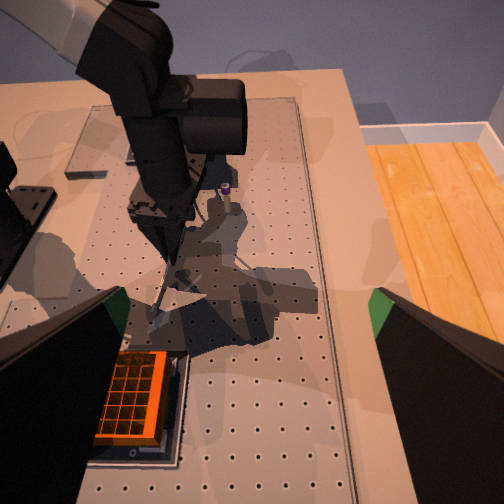

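Emit:
{"fn": "execute_actions", "kwargs": {
  "actions": [
    {"rows":[[0.02,1.62,0.97,-0.92,0.0,-1.495,-0.92,0.20,1.67,1.44,0.27,-1.5,0,1],[0.02,1.61,0.99,-0.94,0.0,-1.495,-0.93,0.20,1.67,1.44,0.27,-1.5,0,1],[0.02,1.60,1.00,-0.96,0.0,-1.495,-0.93,0.20,1.67,1.44,0.27,-1.5,0,1],[0.02,1.59,1.02,-0.99,0.0,-1.495,-0.93,0.20,1.67,1.44,0.27,-1.5,0,1],[0.02,1.58,1.04,-1.02,0.0,-1.495,-0.93,0.20,1.67,1.44,0.27,-1.5,0,1],[0.02,1.57,1.07,-1.05,0.0,-1.495,-0.93,0.20,1.67,1.44,0.27,-1.5,0,1],[0.02,1.56,1.10,-1.08,0.0,-1.47,-0.93,0.20,1.67,1.44,0.27,-1.5,0,1],[0.02,1.55,1.13,-1.11,0.0,-1.43,-0.93,0.20,1.67,1.44,0.27,-1.5,0,1],[0.02,1.54,1.16,-1.14,0.0,-1.38,-0.93,0.20,1.67,1.44,0.27,-1.5,0,1],[0.02,1.53,1.19,-1.17,0.0,-1.32,-0.93,0.20,1.67,1.44,0.27,-1.5,0,1],[0.02,1.52,1.22,-1.19,0.0,-1.26,-0.93,0.20,1.67,1.44,0.27,-1.5,0,1],[0.02,1.51,1.25,-1.20,0.0,-1.20,-0.93,0.20,1.67,1.44,0.27,-1.5,0,1],[0.02,1.50,1.28,-1.20,0.0,-1.14,-0.93,0.20,1.67,1.44,0.27,-1.5,0,1],[0.02,1.50,1.31,-1.20,0.0,-1.08,-0.93,0.20,1.67,1.44,0.27,-1.5,0,1],[0.02,1.50,1.33,-1.20,0.0,-1.02,-0.93,0.20,1.67,1.44,0.27,-1.5,0,1]],"steps":15}
  ],
  "pictures": false
}}

Emit:
{"fn": "execute_actions", "kwargs": {
  "actions": [
    {"rows":[[0.02,1.48,1.33,-1.17,0.0,-0.95,-0.93,0.20,1.67,1.44,0.27,-1.5,0,1],[0.03,1.46,1.33,-1.13,0.0,-0.88,-0.93,0.20,1.67,1.44,0.27,-1.5,0,1],[0.05,1.44,1.32,-1.08,0.0,-0.81,-0.93,0.20,1.67,1.44,0.27,-1.5,0,1],[0.07,1.42,1.30,-1.02,0.0,-0.74,-0.93,0.20,1.67,1.44,0.27,-1.5,0,1],[0.09,1.40,1.28,-0.96,0.0,-0.67,-0.93,0.20,1.67,1.44,0.27,-1.5,0,1],[0.11,1.38,1.26,-0.90,0.0,-0.60,-0.93,0.20,1.67,1.44,0.27,-1.5,0,1],[0.13,1.36,1.24,-0.84,0.0,-0.53,-0.93,0.20,1.67,1.44,0.27,-1.5,0,1],[0.15,1.34,1.22,-0.78,0.0,-0.46,-0.93,0.20,1.67,1.44,0.27,-1.5,0,1],[0.17,1.32,1.20,-0.72,0.0,-0.39,-0.93,0.20,1.67,1.44,0.27,-1.5,0,1],[0.19,1.30,1.18,-0.66,0.0,-0.32,-0.93,0.20,1.67,1.44,0.27,-1.5,0,1],[0.21,1.28,1.16,-0.60,0.0,-0.25,-0.93,0.20,1.67,1.44,0.27,-1.5,0,1],[0.23,1.26,1.14,-0.54,0.0,-0.18,-0.93,0.20,1.67,1.44,0.27,-1.5,0,1],[0.25,1.24,1.12,-0.48,0.0,-0.11,-0.93,0.20,1.67,1.44,0.27,-1.5,0,1],[0.27,1.22,1.10,-0.42,0.0,-0.05,-0.93,0.20,1.67,1.44,0.27,-1.5,0,1],[0.29,1.20,1.08,-0.36,0.0,0.0,-0.93,0.20,1.67,1.44,0.27,-1.5,0,1]],"steps":15}
  ]
}}

Scene clock: 2006.00 s of 18600.00 s.
left_arm: end_effector_position=(+0.3309, +0.1776, +0.1256) grip_measured=-0.920 end_effector_quat_wxyz=(+0.067, -0.531, +0.843, -0.054) | right_arm: end_effector_position=(+0.4143, -0.0801, +0.3268) grip_measured=+1.000 end_effector_quat_wxyz=(-0.497, +0.490, -0.510, -0.502)
Joint positions: left_arm=[ 0.018  1.52   1.266 -1.144  0.002 -1.23   0.003] | right_arm=[ 0.191  1.683  1.42   0.244 -1.49   0.006  0.087]
Joint velocities: left_arm=[-0.007 -0.208  0.833 -0.256 -0.051  1.385 -0.001] | right_arm=[-0.012  0.007 -0.007 -0.037 -0.081  0.022  0.   ]
Joint torques (N m, as the arm reports them, + toward a larger angle): left_arm=[ 0.27 -5.03  7.34  0.56  0.02  0.23] | right_arm=[ 0.81 -8.16  8.28  2.08 -0.14  0.02]
Steps of this call (steps 1 to 15: the robot went on to your last target; steps 16 to 90: nothing new was sent; then 40.07 s passed at rest; steps 91 to 105: all 15 steps of this action). Readings (joint positions):
91: left_arm=[0.018 1.625 0.961 -0.897 0.002 -1.496] | right_arm=[0.191 1.683 1.420 0.244 -1.490 0.006]
92: left_arm=[0.018 1.625 0.961 -0.898 0.002 -1.496] | right_arm=[0.191 1.683 1.420 0.244 -1.490 0.006]
94: left_arm=[0.018 1.623 0.970 -0.919 0.002 -1.496] | right_arm=[0.191 1.683 1.420 0.244 -1.490 0.006]
98: left_arm=[0.018 1.599 1.044 -1.011 0.002 -1.483] | right_arm=[0.191 1.683 1.420 0.244 -1.490 0.006]
105: the state above

Scene clock: 2006.50 s of 18600.00 s.
left_arm: end_effector_position=(+0.3936, +0.2795, +0.1974) grip_measured=-0.920 end_effector_quat_wxyz=(+0.405, -0.179, +0.896, -0.031) | right_arm: end_effector_position=(+0.4143, -0.0801, +0.3268) grip_measured=+1.000 end_effector_quat_wxyz=(-0.497, +0.490, -0.510, -0.502)
Joint positions: left_arm=[ 0.25   1.253  1.133 -0.614  0.004 -0.269  0.003] | right_arm=[ 0.191  1.683  1.42   0.244 -1.49   0.006  0.087]
Joint velocities: left_arm=[ 0.554 -0.505 -0.598  1.56   0.037  1.81   0.   ] | right_arm=[-0.002  0.012 -0.007  0.051 -0.051  0.037  0.   ]
Joint torques (N m, as the arm reports them, + toward a larger angle): left_arm=[ 0.49 -4.49  6.12  1.8   0.04  0.18] | right_arm=[ 0.82 -8.16  8.28  2.08 -0.14  0.02]
Steps of this call (steps 1 to 15: all 15 steps of this action). Readings (joint positions):
1: left_arm=[0.018 1.511 1.288 -1.146 0.002 -1.177] | right_arm=[0.191 1.683 1.420 0.244 -1.490 0.006]
2: left_arm=[0.018 1.499 1.301 -1.141 0.002 -1.121] | right_arm=[0.191 1.683 1.420 0.244 -1.490 0.006]
4: left_arm=[0.029 1.467 1.303 -1.116 0.003 -1.000] | right_arm=[0.191 1.683 1.420 0.244 -1.490 0.006]
8: left_arm=[0.107 1.390 1.275 -0.975 0.004 -0.741] | right_arm=[0.191 1.683 1.420 0.244 -1.490 0.006]
15: the state above

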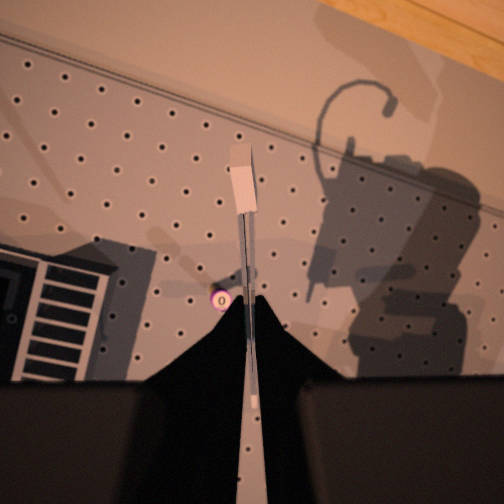

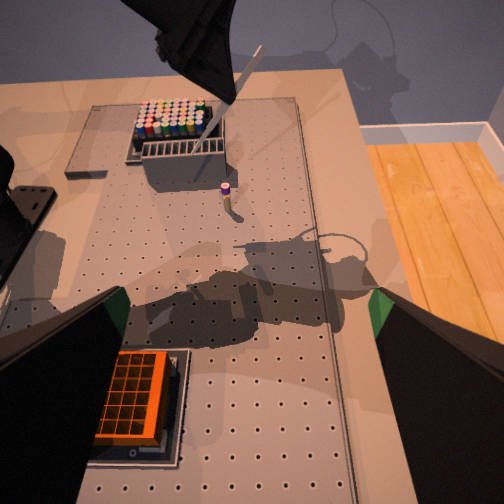

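Emit:
{"fn": "execute_actions", "kwargs": {
  "actions": [
    {"rows":[[0.31,1.19,1.05,-0.31,0.02,0.0,-0.93,0.23,1.67,1.44,0.27,-1.47,0,1],[0.33,1.18,1.02,-0.26,0.05,0.0,-0.93,0.26,1.67,1.44,0.27,-1.44,0,1],[0.35,1.17,0.99,-0.21,0.08,0.0,-0.93,0.29,1.67,1.44,0.27,-1.41,0,1],[0.38,1.16,0.96,-0.16,0.11,0.0,-0.93,0.32,1.67,1.44,0.27,-1.38,0,1],[0.41,1.15,0.93,-0.11,0.15,0.0,-0.93,0.35,1.67,1.44,0.27,-1.35,0,1],[0.44,1.14,0.90,-0.06,0.19,0.0,-0.93,0.38,1.67,1.44,0.27,-1.32,0,1],[0.47,1.13,0.87,-0.01,0.23,0.0,-0.93,0.41,1.67,1.44,0.27,-1.29,0,1],[0.50,1.12,0.84,0.04,0.27,0.0,-0.93,0.44,1.67,1.44,0.27,-1.26,0,1],[0.53,1.11,0.81,0.09,0.31,0.0,-0.93,0.47,1.67,1.44,0.27,-1.23,0,1],[0.56,1.10,0.78,0.14,0.35,0.0,-0.93,0.50,1.67,1.44,0.27,-1.20,0,1],[0.59,1.09,0.75,0.19,0.39,0.0,-0.93,0.53,1.67,1.44,0.27,-1.17,0,1],[0.62,1.08,0.72,0.24,0.43,0.0,-0.93,0.56,1.67,1.44,0.27,-1.14,0,1],[0.65,1.07,0.69,0.29,0.47,0.0,-0.93,0.59,1.67,1.44,0.27,-1.11,0,1],[0.68,1.06,0.66,0.34,0.51,0.0,-0.93,0.62,1.67,1.44,0.27,-1.08,0,1],[0.71,1.05,0.63,0.39,0.55,0.0,-0.93,0.65,1.67,1.44,0.27,-1.05,0,1]],"steps":15}
  ],
  "pictures": false
}}

Emit:
{"fn": "execute_actions", "kwargs": {
  "actions": [
    {"rows":[[0.74,1.04,0.60,0.44,0.59,0.0,-0.93,0.68,1.67,1.44,0.27,-1.02,0,1],[0.77,1.03,0.57,0.49,0.63,0.0,-0.93,0.70,1.67,1.44,0.27,-1.0,0,1],[0.79,1.02,0.54,0.53,0.66,0.0,-0.93,0.70,1.67,1.44,0.27,-1.0,0,1],[0.81,1.01,0.51,0.57,0.69,0.0,-0.93,0.70,1.67,1.44,0.27,-1.0,0,1],[0.825,1.00,0.48,0.60,0.70,0.0,-0.93,0.70,1.67,1.44,0.27,-1.0,0,1],[0.825,0.99,0.45,0.63,0.70,0.0,-0.93,0.70,1.67,1.44,0.27,-1.0,0,1],[0.825,0.98,0.42,0.66,0.70,0.0,-0.93,0.70,1.67,1.44,0.27,-1.0,0,1],[0.825,0.97,0.39,0.68,0.70,0.0,-0.93,0.70,1.67,1.44,0.27,-1.0,0,1],[0.825,0.96,0.36,0.70,0.70,0.0,-0.93,0.70,1.67,1.44,0.27,-1.0,0,1],[0.825,0.955,0.33,0.72,0.70,0.0,-0.93,0.70,1.67,1.44,0.27,-1.0,0,1],[0.825,0.955,0.30,0.73,0.70,0.0,-0.93,0.70,1.67,1.44,0.27,-1.0,0,1],[0.825,0.955,0.28,0.735,0.70,0.0,-0.93,0.70,1.67,1.44,0.27,-1.0,0,1],[0.825,0.955,0.26,0.735,0.70,0.0,-0.93,0.70,1.67,1.44,0.27,-1.0,0,1],[0.825,0.955,0.245,0.735,0.70,0.0,-0.93,0.70,1.67,1.44,0.27,-1.0,0,1],[0.825,0.955,0.235,0.735,0.70,0.0,-0.93,0.70,1.67,1.44,0.27,-1.0,0,1]],"steps":15}
  ],
  "pictures": false
}}

Emit:
{"fn": "execute_actions", "kwargs": {
  "actions": [
    {"steps":15}
  ]
}}

Scene clock: 2028.37 s of 18600.00 s.
left_arm: end_effector_position=(+0.3993, +0.3777, +0.2152) grip_measured=-0.921 end_effector_quat_wxyz=(+0.628, -0.090, +0.773, +0.016) | right_arm: end_effector_position=(+0.3594, +0.0638, +0.3258) grip_measured=+1.000 end_effector_quat_wxyz=(-0.473, +0.514, -0.489, -0.522)
Joint positions: left_arm=[ 0.656  1.089  0.697  0.163  0.382 -0.004  0.003] | right_arm=[ 0.592  1.683  1.42   0.244 -1.177  0.006  0.087]
Joint velocities: left_arm=[ 0.838 -0.305 -0.823  1.37   1.062  0.066 -0.001] | right_arm=[ 0.799 -0.007 -0.012  0.007  0.813  0.007  0.   ]
Joint torques (N m, as the arm reports them, + toward a larger angle): left_arm=[ 0.17 -3.5   6.33  2.04  0.2   0.2 ] | right_arm=[ 0.77 -8.3   8.49  2.3  -0.01  0.01]
Steps of this call (steps 1 to 30: the robot went on to your last target; steps 31 to 90: nothing new was sent; then 18.37 s passed at rest; steps 91 to 105: all 15 steps of this action). Readings (joint positions):
91: left_arm=[0.288 1.213 1.100 -0.373 0.004 -0.005] | right_arm=[0.193 1.683 1.420 0.244 -1.488 0.006]
92: left_arm=[0.295 1.208 1.084 -0.352 0.012 -0.004] | right_arm=[0.202 1.683 1.420 0.244 -1.481 0.006]
94: left_arm=[0.327 1.192 1.034 -0.296 0.041 -0.004] | right_arm=[0.243 1.683 1.420 0.244 -1.452 0.006]
98: left_arm=[0.443 1.157 0.908 -0.153 0.139 -0.004] | right_arm=[0.377 1.683 1.420 0.244 -1.367 0.006]
105: the state above

Scene clock: 2028.87 s of 18600.00 s.
left_arm: end_effector_position=(+0.3553, +0.3592, +0.1737) grip_measured=-0.920 end_effector_quat_wxyz=(+0.700, -0.013, +0.714, -0.001) | right_arm: end_effector_position=(+0.3464, +0.1013, +0.3254) grip_measured=+1.000 end_effector_quat_wxyz=(-0.485, +0.503, -0.502, -0.509)
Joint positions: left_arm=[ 0.818  0.972  0.277  0.668  0.677 -0.003  0.003] | right_arm=[ 0.706  1.683  1.42   0.244 -1.015  0.006  0.087]
Joint velocities: left_arm=[ 0.002  0.007 -0.491  0.168  0.139 -0.066  0.   ] | right_arm=[ 0.002 -0.012  0.002 -0.051 -0.022  0.007  0.   ]
Joint torques (N m, as the arm reports them, + toward a larger angle): left_arm=[ 0.59 -1.97  6.1   2.15  0.15  0.2 ] | right_arm=[-0.37 -8.44  8.55  2.42  0.06  0.02]
Steps of this call (steps 1 to 15: all 15 steps of this action). Readings (joint positions):
1: left_arm=[0.686 1.078 0.668 0.212 0.420 -0.004] | right_arm=[0.621 1.683 1.420 0.244 -1.148 0.006]
2: left_arm=[0.716 1.067 0.639 0.262 0.458 -0.004] | right_arm=[0.650 1.683 1.420 0.244 -1.121 0.006]
4: left_arm=[0.769 1.046 0.580 0.357 0.529 -0.004] | right_arm=[0.693 1.683 1.420 0.244 -1.083 0.006]
8: left_arm=[0.817 1.004 0.462 0.519 0.620 -0.004] | right_arm=[0.706 1.683 1.420 0.244 -1.041 0.006]
15: the state above

Scene clock: 2029.37 s of 18600.00 s.
left_arm: end_effector_position=(+0.3535, +0.3554, +0.1705) grip_measured=-0.920 end_effector_quat_wxyz=(+0.704, -0.005, +0.710, -0.002) | right_arm: end_effector_position=(+0.3474, +0.1013, +0.3253) grip_measured=+1.000 end_effector_quat_wxyz=(-0.487, +0.502, -0.503, -0.508)
Joint positions: left_arm=[ 0.818  0.972  0.25   0.71   0.69  -0.003  0.003] | right_arm=[ 0.706  1.683  1.42   0.244 -1.009  0.006  0.087]
Joint velocities: left_arm=[ 0.002  0.002 -0.012  0.066 -0.066 -0.007 -0.   ] | right_arm=[ 0.007 -0.012 -0.007 -0.051 -0.081 -0.007  0.   ]
Joint torques (N m, as the arm reports them, + toward a larger angle): left_arm=[ 0.62 -1.9   5.77  1.96  0.19  0.2 ] | right_arm=[-0.37 -8.42  8.54  2.43  0.06  0.02]
Steps of this call (steps 1 to 15: the robot went on to your last target). Readings (joint positions):
1: left_arm=[0.818 0.972 0.263 0.672 0.680 -0.003] | right_arm=[0.706 1.683 1.420 0.244 -1.014 0.006]
2: left_arm=[0.818 0.972 0.254 0.675 0.683 -0.003] | right_arm=[0.706 1.683 1.420 0.244 -1.013 0.006]
4: left_arm=[0.818 0.972 0.250 0.681 0.686 -0.003] | right_arm=[0.706 1.683 1.420 0.244 -1.012 0.006]
8: left_arm=[0.818 0.972 0.250 0.701 0.688 -0.003] | right_arm=[0.706 1.683 1.420 0.244 -1.010 0.006]
15: the state above

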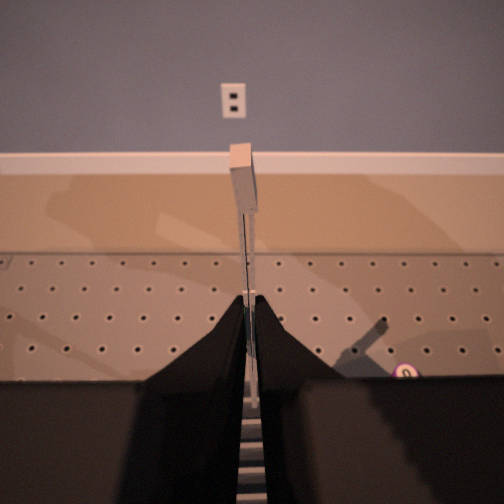

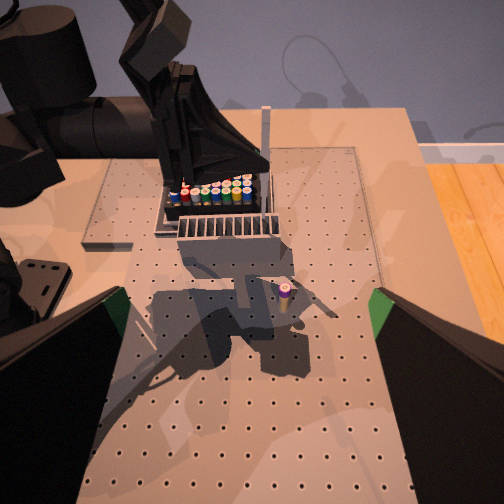

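Emit:
{"fn": "zoom_image", "kwargs": {
  "camera": "cam_right_wrist",
  "region": [170, 140, 310, 260]
}}

Region (170, 140, 310, 260) of cam_right_wrist's 504x504 image, scaled by 3.600, with more detail than that image has; it fills the top 432 rows of this view, and the rest is white.

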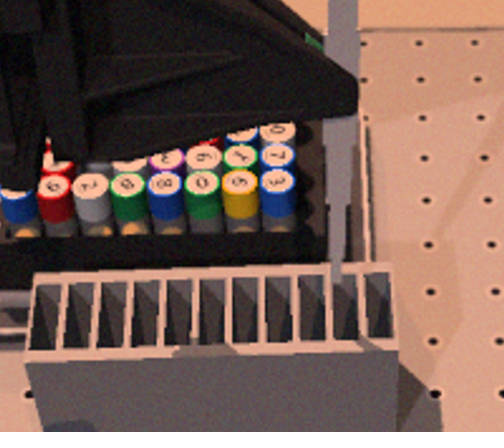

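Emit:
{"fn": "execute_actions", "kwargs": {
  "actions": [
    {"rows":[[0.825,0.985,0.232,0.76,0.70,0.0,-0.93,0.70,1.67,1.44,0.27,-1.0,0,1],[0.825,0.995,0.228,0.78,0.70,0.0,-0.93,0.70,1.67,1.44,0.27,-1.0,0,1],[0.825,1.005,0.224,0.80,0.70,0.0,-0.93,0.70,1.67,1.44,0.27,-1.0,0,1],[0.825,1.015,0.22,0.82,0.70,0.0,-0.93,0.70,1.67,1.44,0.27,-1.0,0,1],[0.825,1.025,0.215,0.84,0.70,0.0,-0.93,0.70,1.67,1.44,0.27,-1.0,0,1],[0.825,1.035,0.21,0.855,0.70,0.0,-0.93,0.70,1.67,1.44,0.27,-1.0,0,1],[0.825,1.045,0.205,0.87,0.70,0.0,-0.93,0.70,1.67,1.44,0.27,-1.0,0,1],[0.825,1.055,0.20,0.885,0.70,0.0,-0.93,0.70,1.67,1.44,0.27,-1.0,0,1],[0.825,1.065,0.195,0.895,0.70,0.0,-0.93,0.70,1.67,1.44,0.27,-1.0,0,1],[0.825,1.073,0.19,0.897,0.70,0.0,-0.93,0.70,1.67,1.44,0.27,-1.0,0,1],[0.825,1.08,0.185,0.897,0.70,0.0,-0.93,0.70,1.67,1.44,0.27,-1.0,0,1],[0.825,1.087,0.18,0.897,0.70,0.0,-0.93,0.70,1.67,1.44,0.27,-1.0,0,1]],"steps":15}
  ],
  "pictures": false
}}

Emit:
{"fn": "execute_actions", "kwargs": {
  "actions": [
    {"steps":15}
  ]
}}

Emit:
{"fn": "zoom_image", "kwargs": {
  "camera": "cam_right_wrist",
  "region": [170, 140, 310, 260]
}}

Scene clock: 2051.83 s of 18600.00 s.
left_arm: end_effector_position=(+0.3554, +0.3569, +0.1511) grip_measured=-0.920 end_effector_quat_wxyz=(+0.702, -0.006, +0.712, -0.004) | right_arm: end_effector_position=(+0.3474, +0.1013, +0.3253) grip_measured=+1.000 end_effector_quat_wxyz=(-0.487, +0.502, -0.503, -0.508)
Joint positions: left_arm=[ 0.818  1.073  0.201  0.854  0.691 -0.003  0.003] | right_arm=[ 0.706  1.683  1.42   0.244 -1.009  0.006  0.087]
Joint velocities: left_arm=[ 0.007  0.037 -0.051 -0.051 -0.051  0.037  0.001] | right_arm=[ 0.007 -0.017 -0.012 -0.066  0.007 -0.022  0.   ]
Joint torques (N m, as the arm reports them, + toward a larger angle): left_arm=[ 0.62 -0.41  5.21  2.1   0.18  0.2 ] | right_arm=[-0.37 -8.41  8.56  2.43  0.06  0.02]
Steps of this call (steps 1 to 15: the robot went on to your last target; steps 16 to 90: nothing new was sent; then 18.97 s passed at rest; steps 91 to 105: all 15 steps of this action). Readings (joint positions):
91: left_arm=[0.818 0.972 0.250 0.715 0.690 -0.003] | right_arm=[0.706 1.683 1.420 0.244 -1.009 0.006]
92: left_arm=[0.818 0.973 0.250 0.721 0.691 -0.003] | right_arm=[0.706 1.683 1.420 0.244 -1.009 0.006]
94: left_arm=[0.818 0.983 0.250 0.746 0.691 -0.003] | right_arm=[0.706 1.683 1.420 0.244 -1.009 0.006]
98: left_arm=[0.818 1.021 0.237 0.808 0.691 -0.003] | right_arm=[0.706 1.683 1.420 0.244 -1.009 0.006]
105: the state above

Scene clock: 2052.33 s of 18600.00 s.
left_arm: end_effector_position=(+0.3559, +0.3573, +0.1544) grip_measured=-0.920 end_effector_quat_wxyz=(+0.707, -0.002, +0.707, -0.000) | right_arm: end_effector_position=(+0.3474, +0.1013, +0.3253) grip_measured=+1.000 end_effector_quat_wxyz=(-0.487, +0.502, -0.503, -0.508)
Joint positions: left_arm=[ 0.818  1.074  0.2    0.874  0.691 -0.003  0.003] | right_arm=[ 0.706  1.683  1.42   0.244 -1.009  0.006  0.087]
Joint velocities: left_arm=[ 0.007 -0.002 -0.002  0.051 -0.037  0.066  0.   ] | right_arm=[ 0.002 -0.002 -0.012 -0.095  0.051  0.066  0.   ]
Joint torques (N m, as the arm reports them, + toward a larger angle): left_arm=[ 0.62 -0.26  4.97  1.97  0.17  0.2 ] | right_arm=[-0.38 -8.42  8.55  2.43  0.06  0.02]
Steps of this call (steps 1 to 15: the robot went on to your last target). Readings (joint positions):
1: left_arm=[0.818 1.074 0.200 0.856 0.691 -0.003] | right_arm=[0.706 1.683 1.420 0.244 -1.009 0.006]
2: left_arm=[0.818 1.074 0.200 0.859 0.691 -0.003] | right_arm=[0.706 1.683 1.420 0.244 -1.009 0.006]
4: left_arm=[0.818 1.074 0.200 0.865 0.691 -0.003] | right_arm=[0.706 1.683 1.420 0.244 -1.009 0.006]
8: left_arm=[0.818 1.074 0.200 0.870 0.691 -0.003] | right_arm=[0.706 1.683 1.420 0.244 -1.009 0.006]
15: the state above

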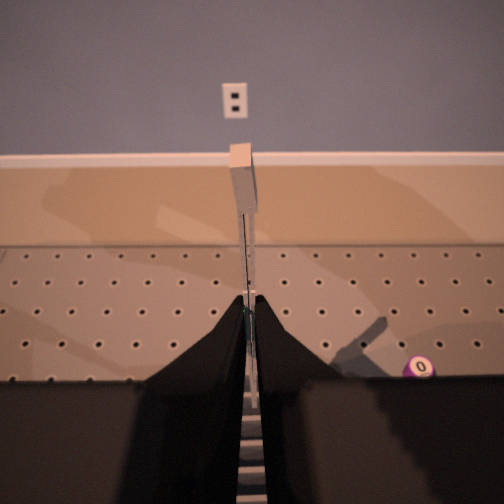

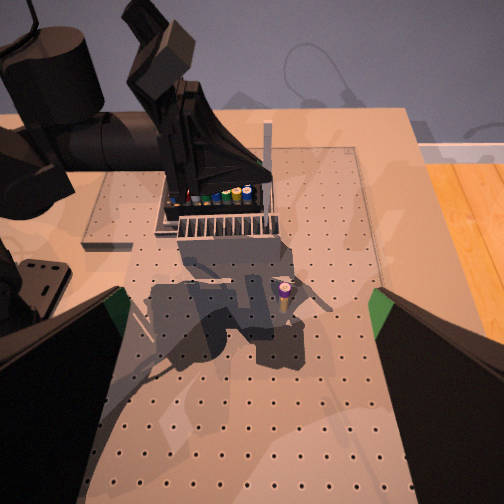

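Region (170, 140, 310, 260) of cam_right_wrist's 504x504 image, scaled by 3.600, with more detail than that image has; it fills the top 432 rows of this view, and the rest is white.

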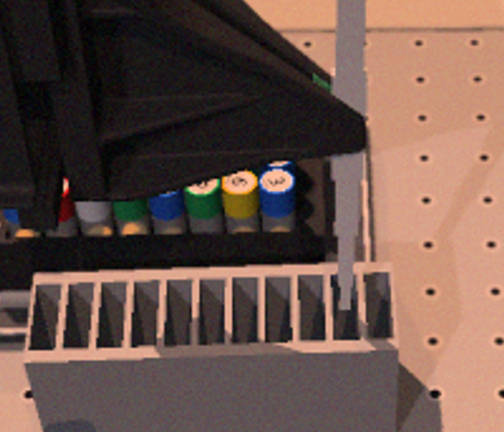

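Emit:
{"fn": "execute_actions", "kwargs": {
  "actions": [
    {"rows":[[0.825,1.095,0.172,0.92,0.70,0.0,-0.93,0.70,1.67,1.44,0.27,-1.0,0,1],[0.825,1.105,0.167,0.94,0.70,0.0,-0.93,0.70,1.67,1.44,0.27,-1.0,0,1],[0.825,1.117,0.162,0.96,0.70,0.0,-0.93,0.70,1.67,1.44,0.27,-1.0,0,1],[0.825,1.13,0.157,0.985,0.70,0.0,-0.93,0.70,1.67,1.44,0.27,-1.0,0,1],[0.825,1.144,0.151,1.01,0.70,0.0,-0.93,0.70,1.67,1.44,0.27,-1.0,0,1],[0.825,1.158,0.145,1.035,0.70,0.0,-0.93,0.70,1.67,1.44,0.27,-1.0,0,1],[0.825,1.172,0.139,1.06,0.70,0.0,-0.93,0.70,1.67,1.44,0.27,-1.0,0,1],[0.825,1.187,0.134,1.08,0.70,0.0,-0.93,0.70,1.67,1.44,0.27,-1.0,0,1],[0.825,1.202,0.129,1.10,0.70,0.0,-0.93,0.70,1.67,1.44,0.27,-1.0,0,1],[0.825,1.217,0.124,1.12,0.70,0.0,-0.93,0.70,1.67,1.44,0.27,-1.0,0,1],[0.825,1.232,0.119,1.14,0.70,0.0,-0.93,0.70,1.67,1.44,0.27,-1.0,0,1],[0.825,1.248,0.114,1.16,0.70,0.0,-0.93,0.70,1.67,1.44,0.27,-1.0,0,1],[0.825,1.264,0.109,1.175,0.70,0.0,-0.93,0.70,1.67,1.44,0.27,-1.0,0,1],[0.825,1.28,0.104,1.186,0.70,0.0,-0.93,0.70,1.67,1.44,0.27,-1.0,0,1],[0.825,1.295,0.10,1.186,0.70,0.0,-0.93,0.70,1.67,1.44,0.27,-1.0,0,1]],"steps":15}
  ],
  "pictures": false
}}

Emit:
{"fn": "execute_actions", "kwargs": {
  "actions": [
    {"steps":15}
  ]
}}

Emit:
{"fn": "zoom_image", "kwargs": {
  "camera": "cam_right_wrist",
  "region": [170, 140, 310, 260]
}}

Scene clock: 2068.70 s of 18600.00 s.
left_arm: end_effector_position=(+0.3559, +0.3572, +0.1244) grip_measured=-0.920 end_effector_quat_wxyz=(+0.703, -0.006, +0.712, -0.004) | right_arm: end_effector_position=(+0.3475, +0.1013, +0.3253) grip_measured=+1.000 end_effector_quat_wxyz=(-0.487, +0.502, -0.503, -0.508)
Joint positions: left_arm=[ 0.818  1.255  0.131  1.107  0.691 -0.003  0.003] | right_arm=[ 0.706  1.683  1.42   0.244 -1.009  0.006  0.087]
Joint velocities: left_arm=[-0.002  0.432 -0.11   0.418 -0.095 -0.007 -0.001] | right_arm=[-0.032 -0.002 -0.007 -0.007 -0.007 -0.007  0.   ]
Joint torques (N m, as the arm reports them, + toward a larger angle): left_arm=[ 0.59 -0.7   3.54  1.93  0.18  0.2 ] | right_arm=[-0.38 -8.41  8.56  2.43  0.06  0.02]
Steps of this call (steps 1 to 15: the robot went on to your last target; steps 16 to 90: nothing new was sent; then 12.87 s passed at rest; steps 91 to 105: all 15 steps of this action). Readings (joint positions):
91: left_arm=[0.818 1.074 0.200 0.877 0.691 -0.003] | right_arm=[0.706 1.683 1.420 0.244 -1.009 0.006]
92: left_arm=[0.818 1.076 0.200 0.884 0.691 -0.003] | right_arm=[0.706 1.683 1.420 0.244 -1.009 0.006]
94: left_arm=[0.818 1.092 0.197 0.912 0.691 -0.003] | right_arm=[0.706 1.683 1.420 0.244 -1.009 0.006]
98: left_arm=[0.818 1.147 0.168 0.983 0.691 -0.003] | right_arm=[0.706 1.683 1.420 0.244 -1.009 0.006]
105: the state above

Scene clock: 2069.20 s of 18600.00 s.
left_arm: end_effector_position=(+0.3563, +0.3575, +0.1249) grip_measured=-0.920 end_effector_quat_wxyz=(+0.708, -0.002, +0.706, +0.000) | right_arm: end_effector_position=(+0.3475, +0.1013, +0.3253) grip_measured=+1.000 end_effector_quat_wxyz=(-0.487, +0.502, -0.503, -0.508)
Joint positions: left_arm=[ 0.818  1.281  0.123  1.161  0.691 -0.003  0.003] | right_arm=[ 0.706  1.683  1.42   0.244 -1.009  0.006  0.087]
Joint velocities: left_arm=[ 0.007  0.007 -0.027 -0.022 -0.007 -0.007 -0.001] | right_arm=[-0.012  0.002 -0.012  0.095 -0.081  0.022  0.   ]
Joint torques (N m, as the arm reports them, + toward a larger angle): left_arm=[ 0.61 -0.83  3.72  2.    0.17  0.2 ] | right_arm=[-0.37 -8.42  8.55  2.43  0.06  0.02]
Steps of this call (steps 1 to 15: the robot went on to your last target). Readings (joint positions):
1: left_arm=[0.818 1.268 0.128 1.117 0.691 -0.003] | right_arm=[0.706 1.683 1.420 0.244 -1.009 0.006]
2: left_arm=[0.818 1.276 0.125 1.124 0.691 -0.003] | right_arm=[0.706 1.683 1.420 0.244 -1.009 0.006]
4: left_arm=[0.818 1.281 0.123 1.135 0.691 -0.003] | right_arm=[0.706 1.683 1.420 0.244 -1.009 0.006]
8: left_arm=[0.818 1.281 0.123 1.152 0.691 -0.003] | right_arm=[0.706 1.683 1.420 0.244 -1.009 0.006]
15: the state above

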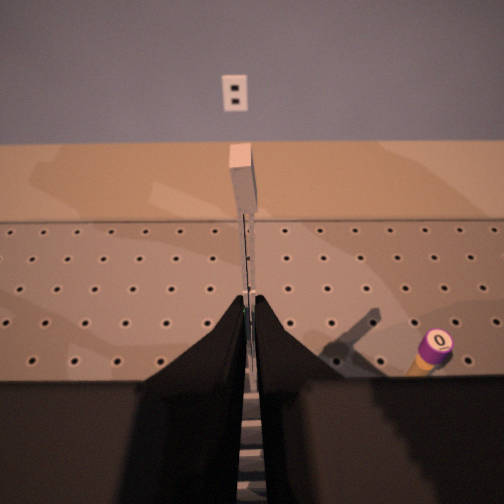

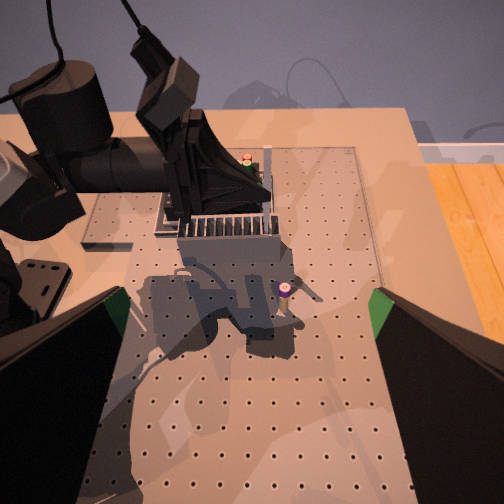

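Region (170, 140, 310, 260) of cam_right_wrist's 504x504 image, scaled by 3.600, with more detail than that image has; it fills the top 432 rows of this view, and the rest is white.

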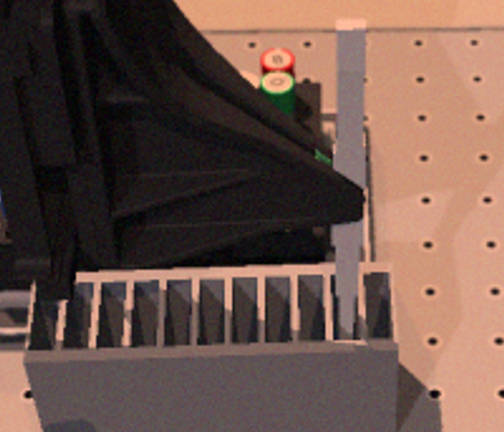

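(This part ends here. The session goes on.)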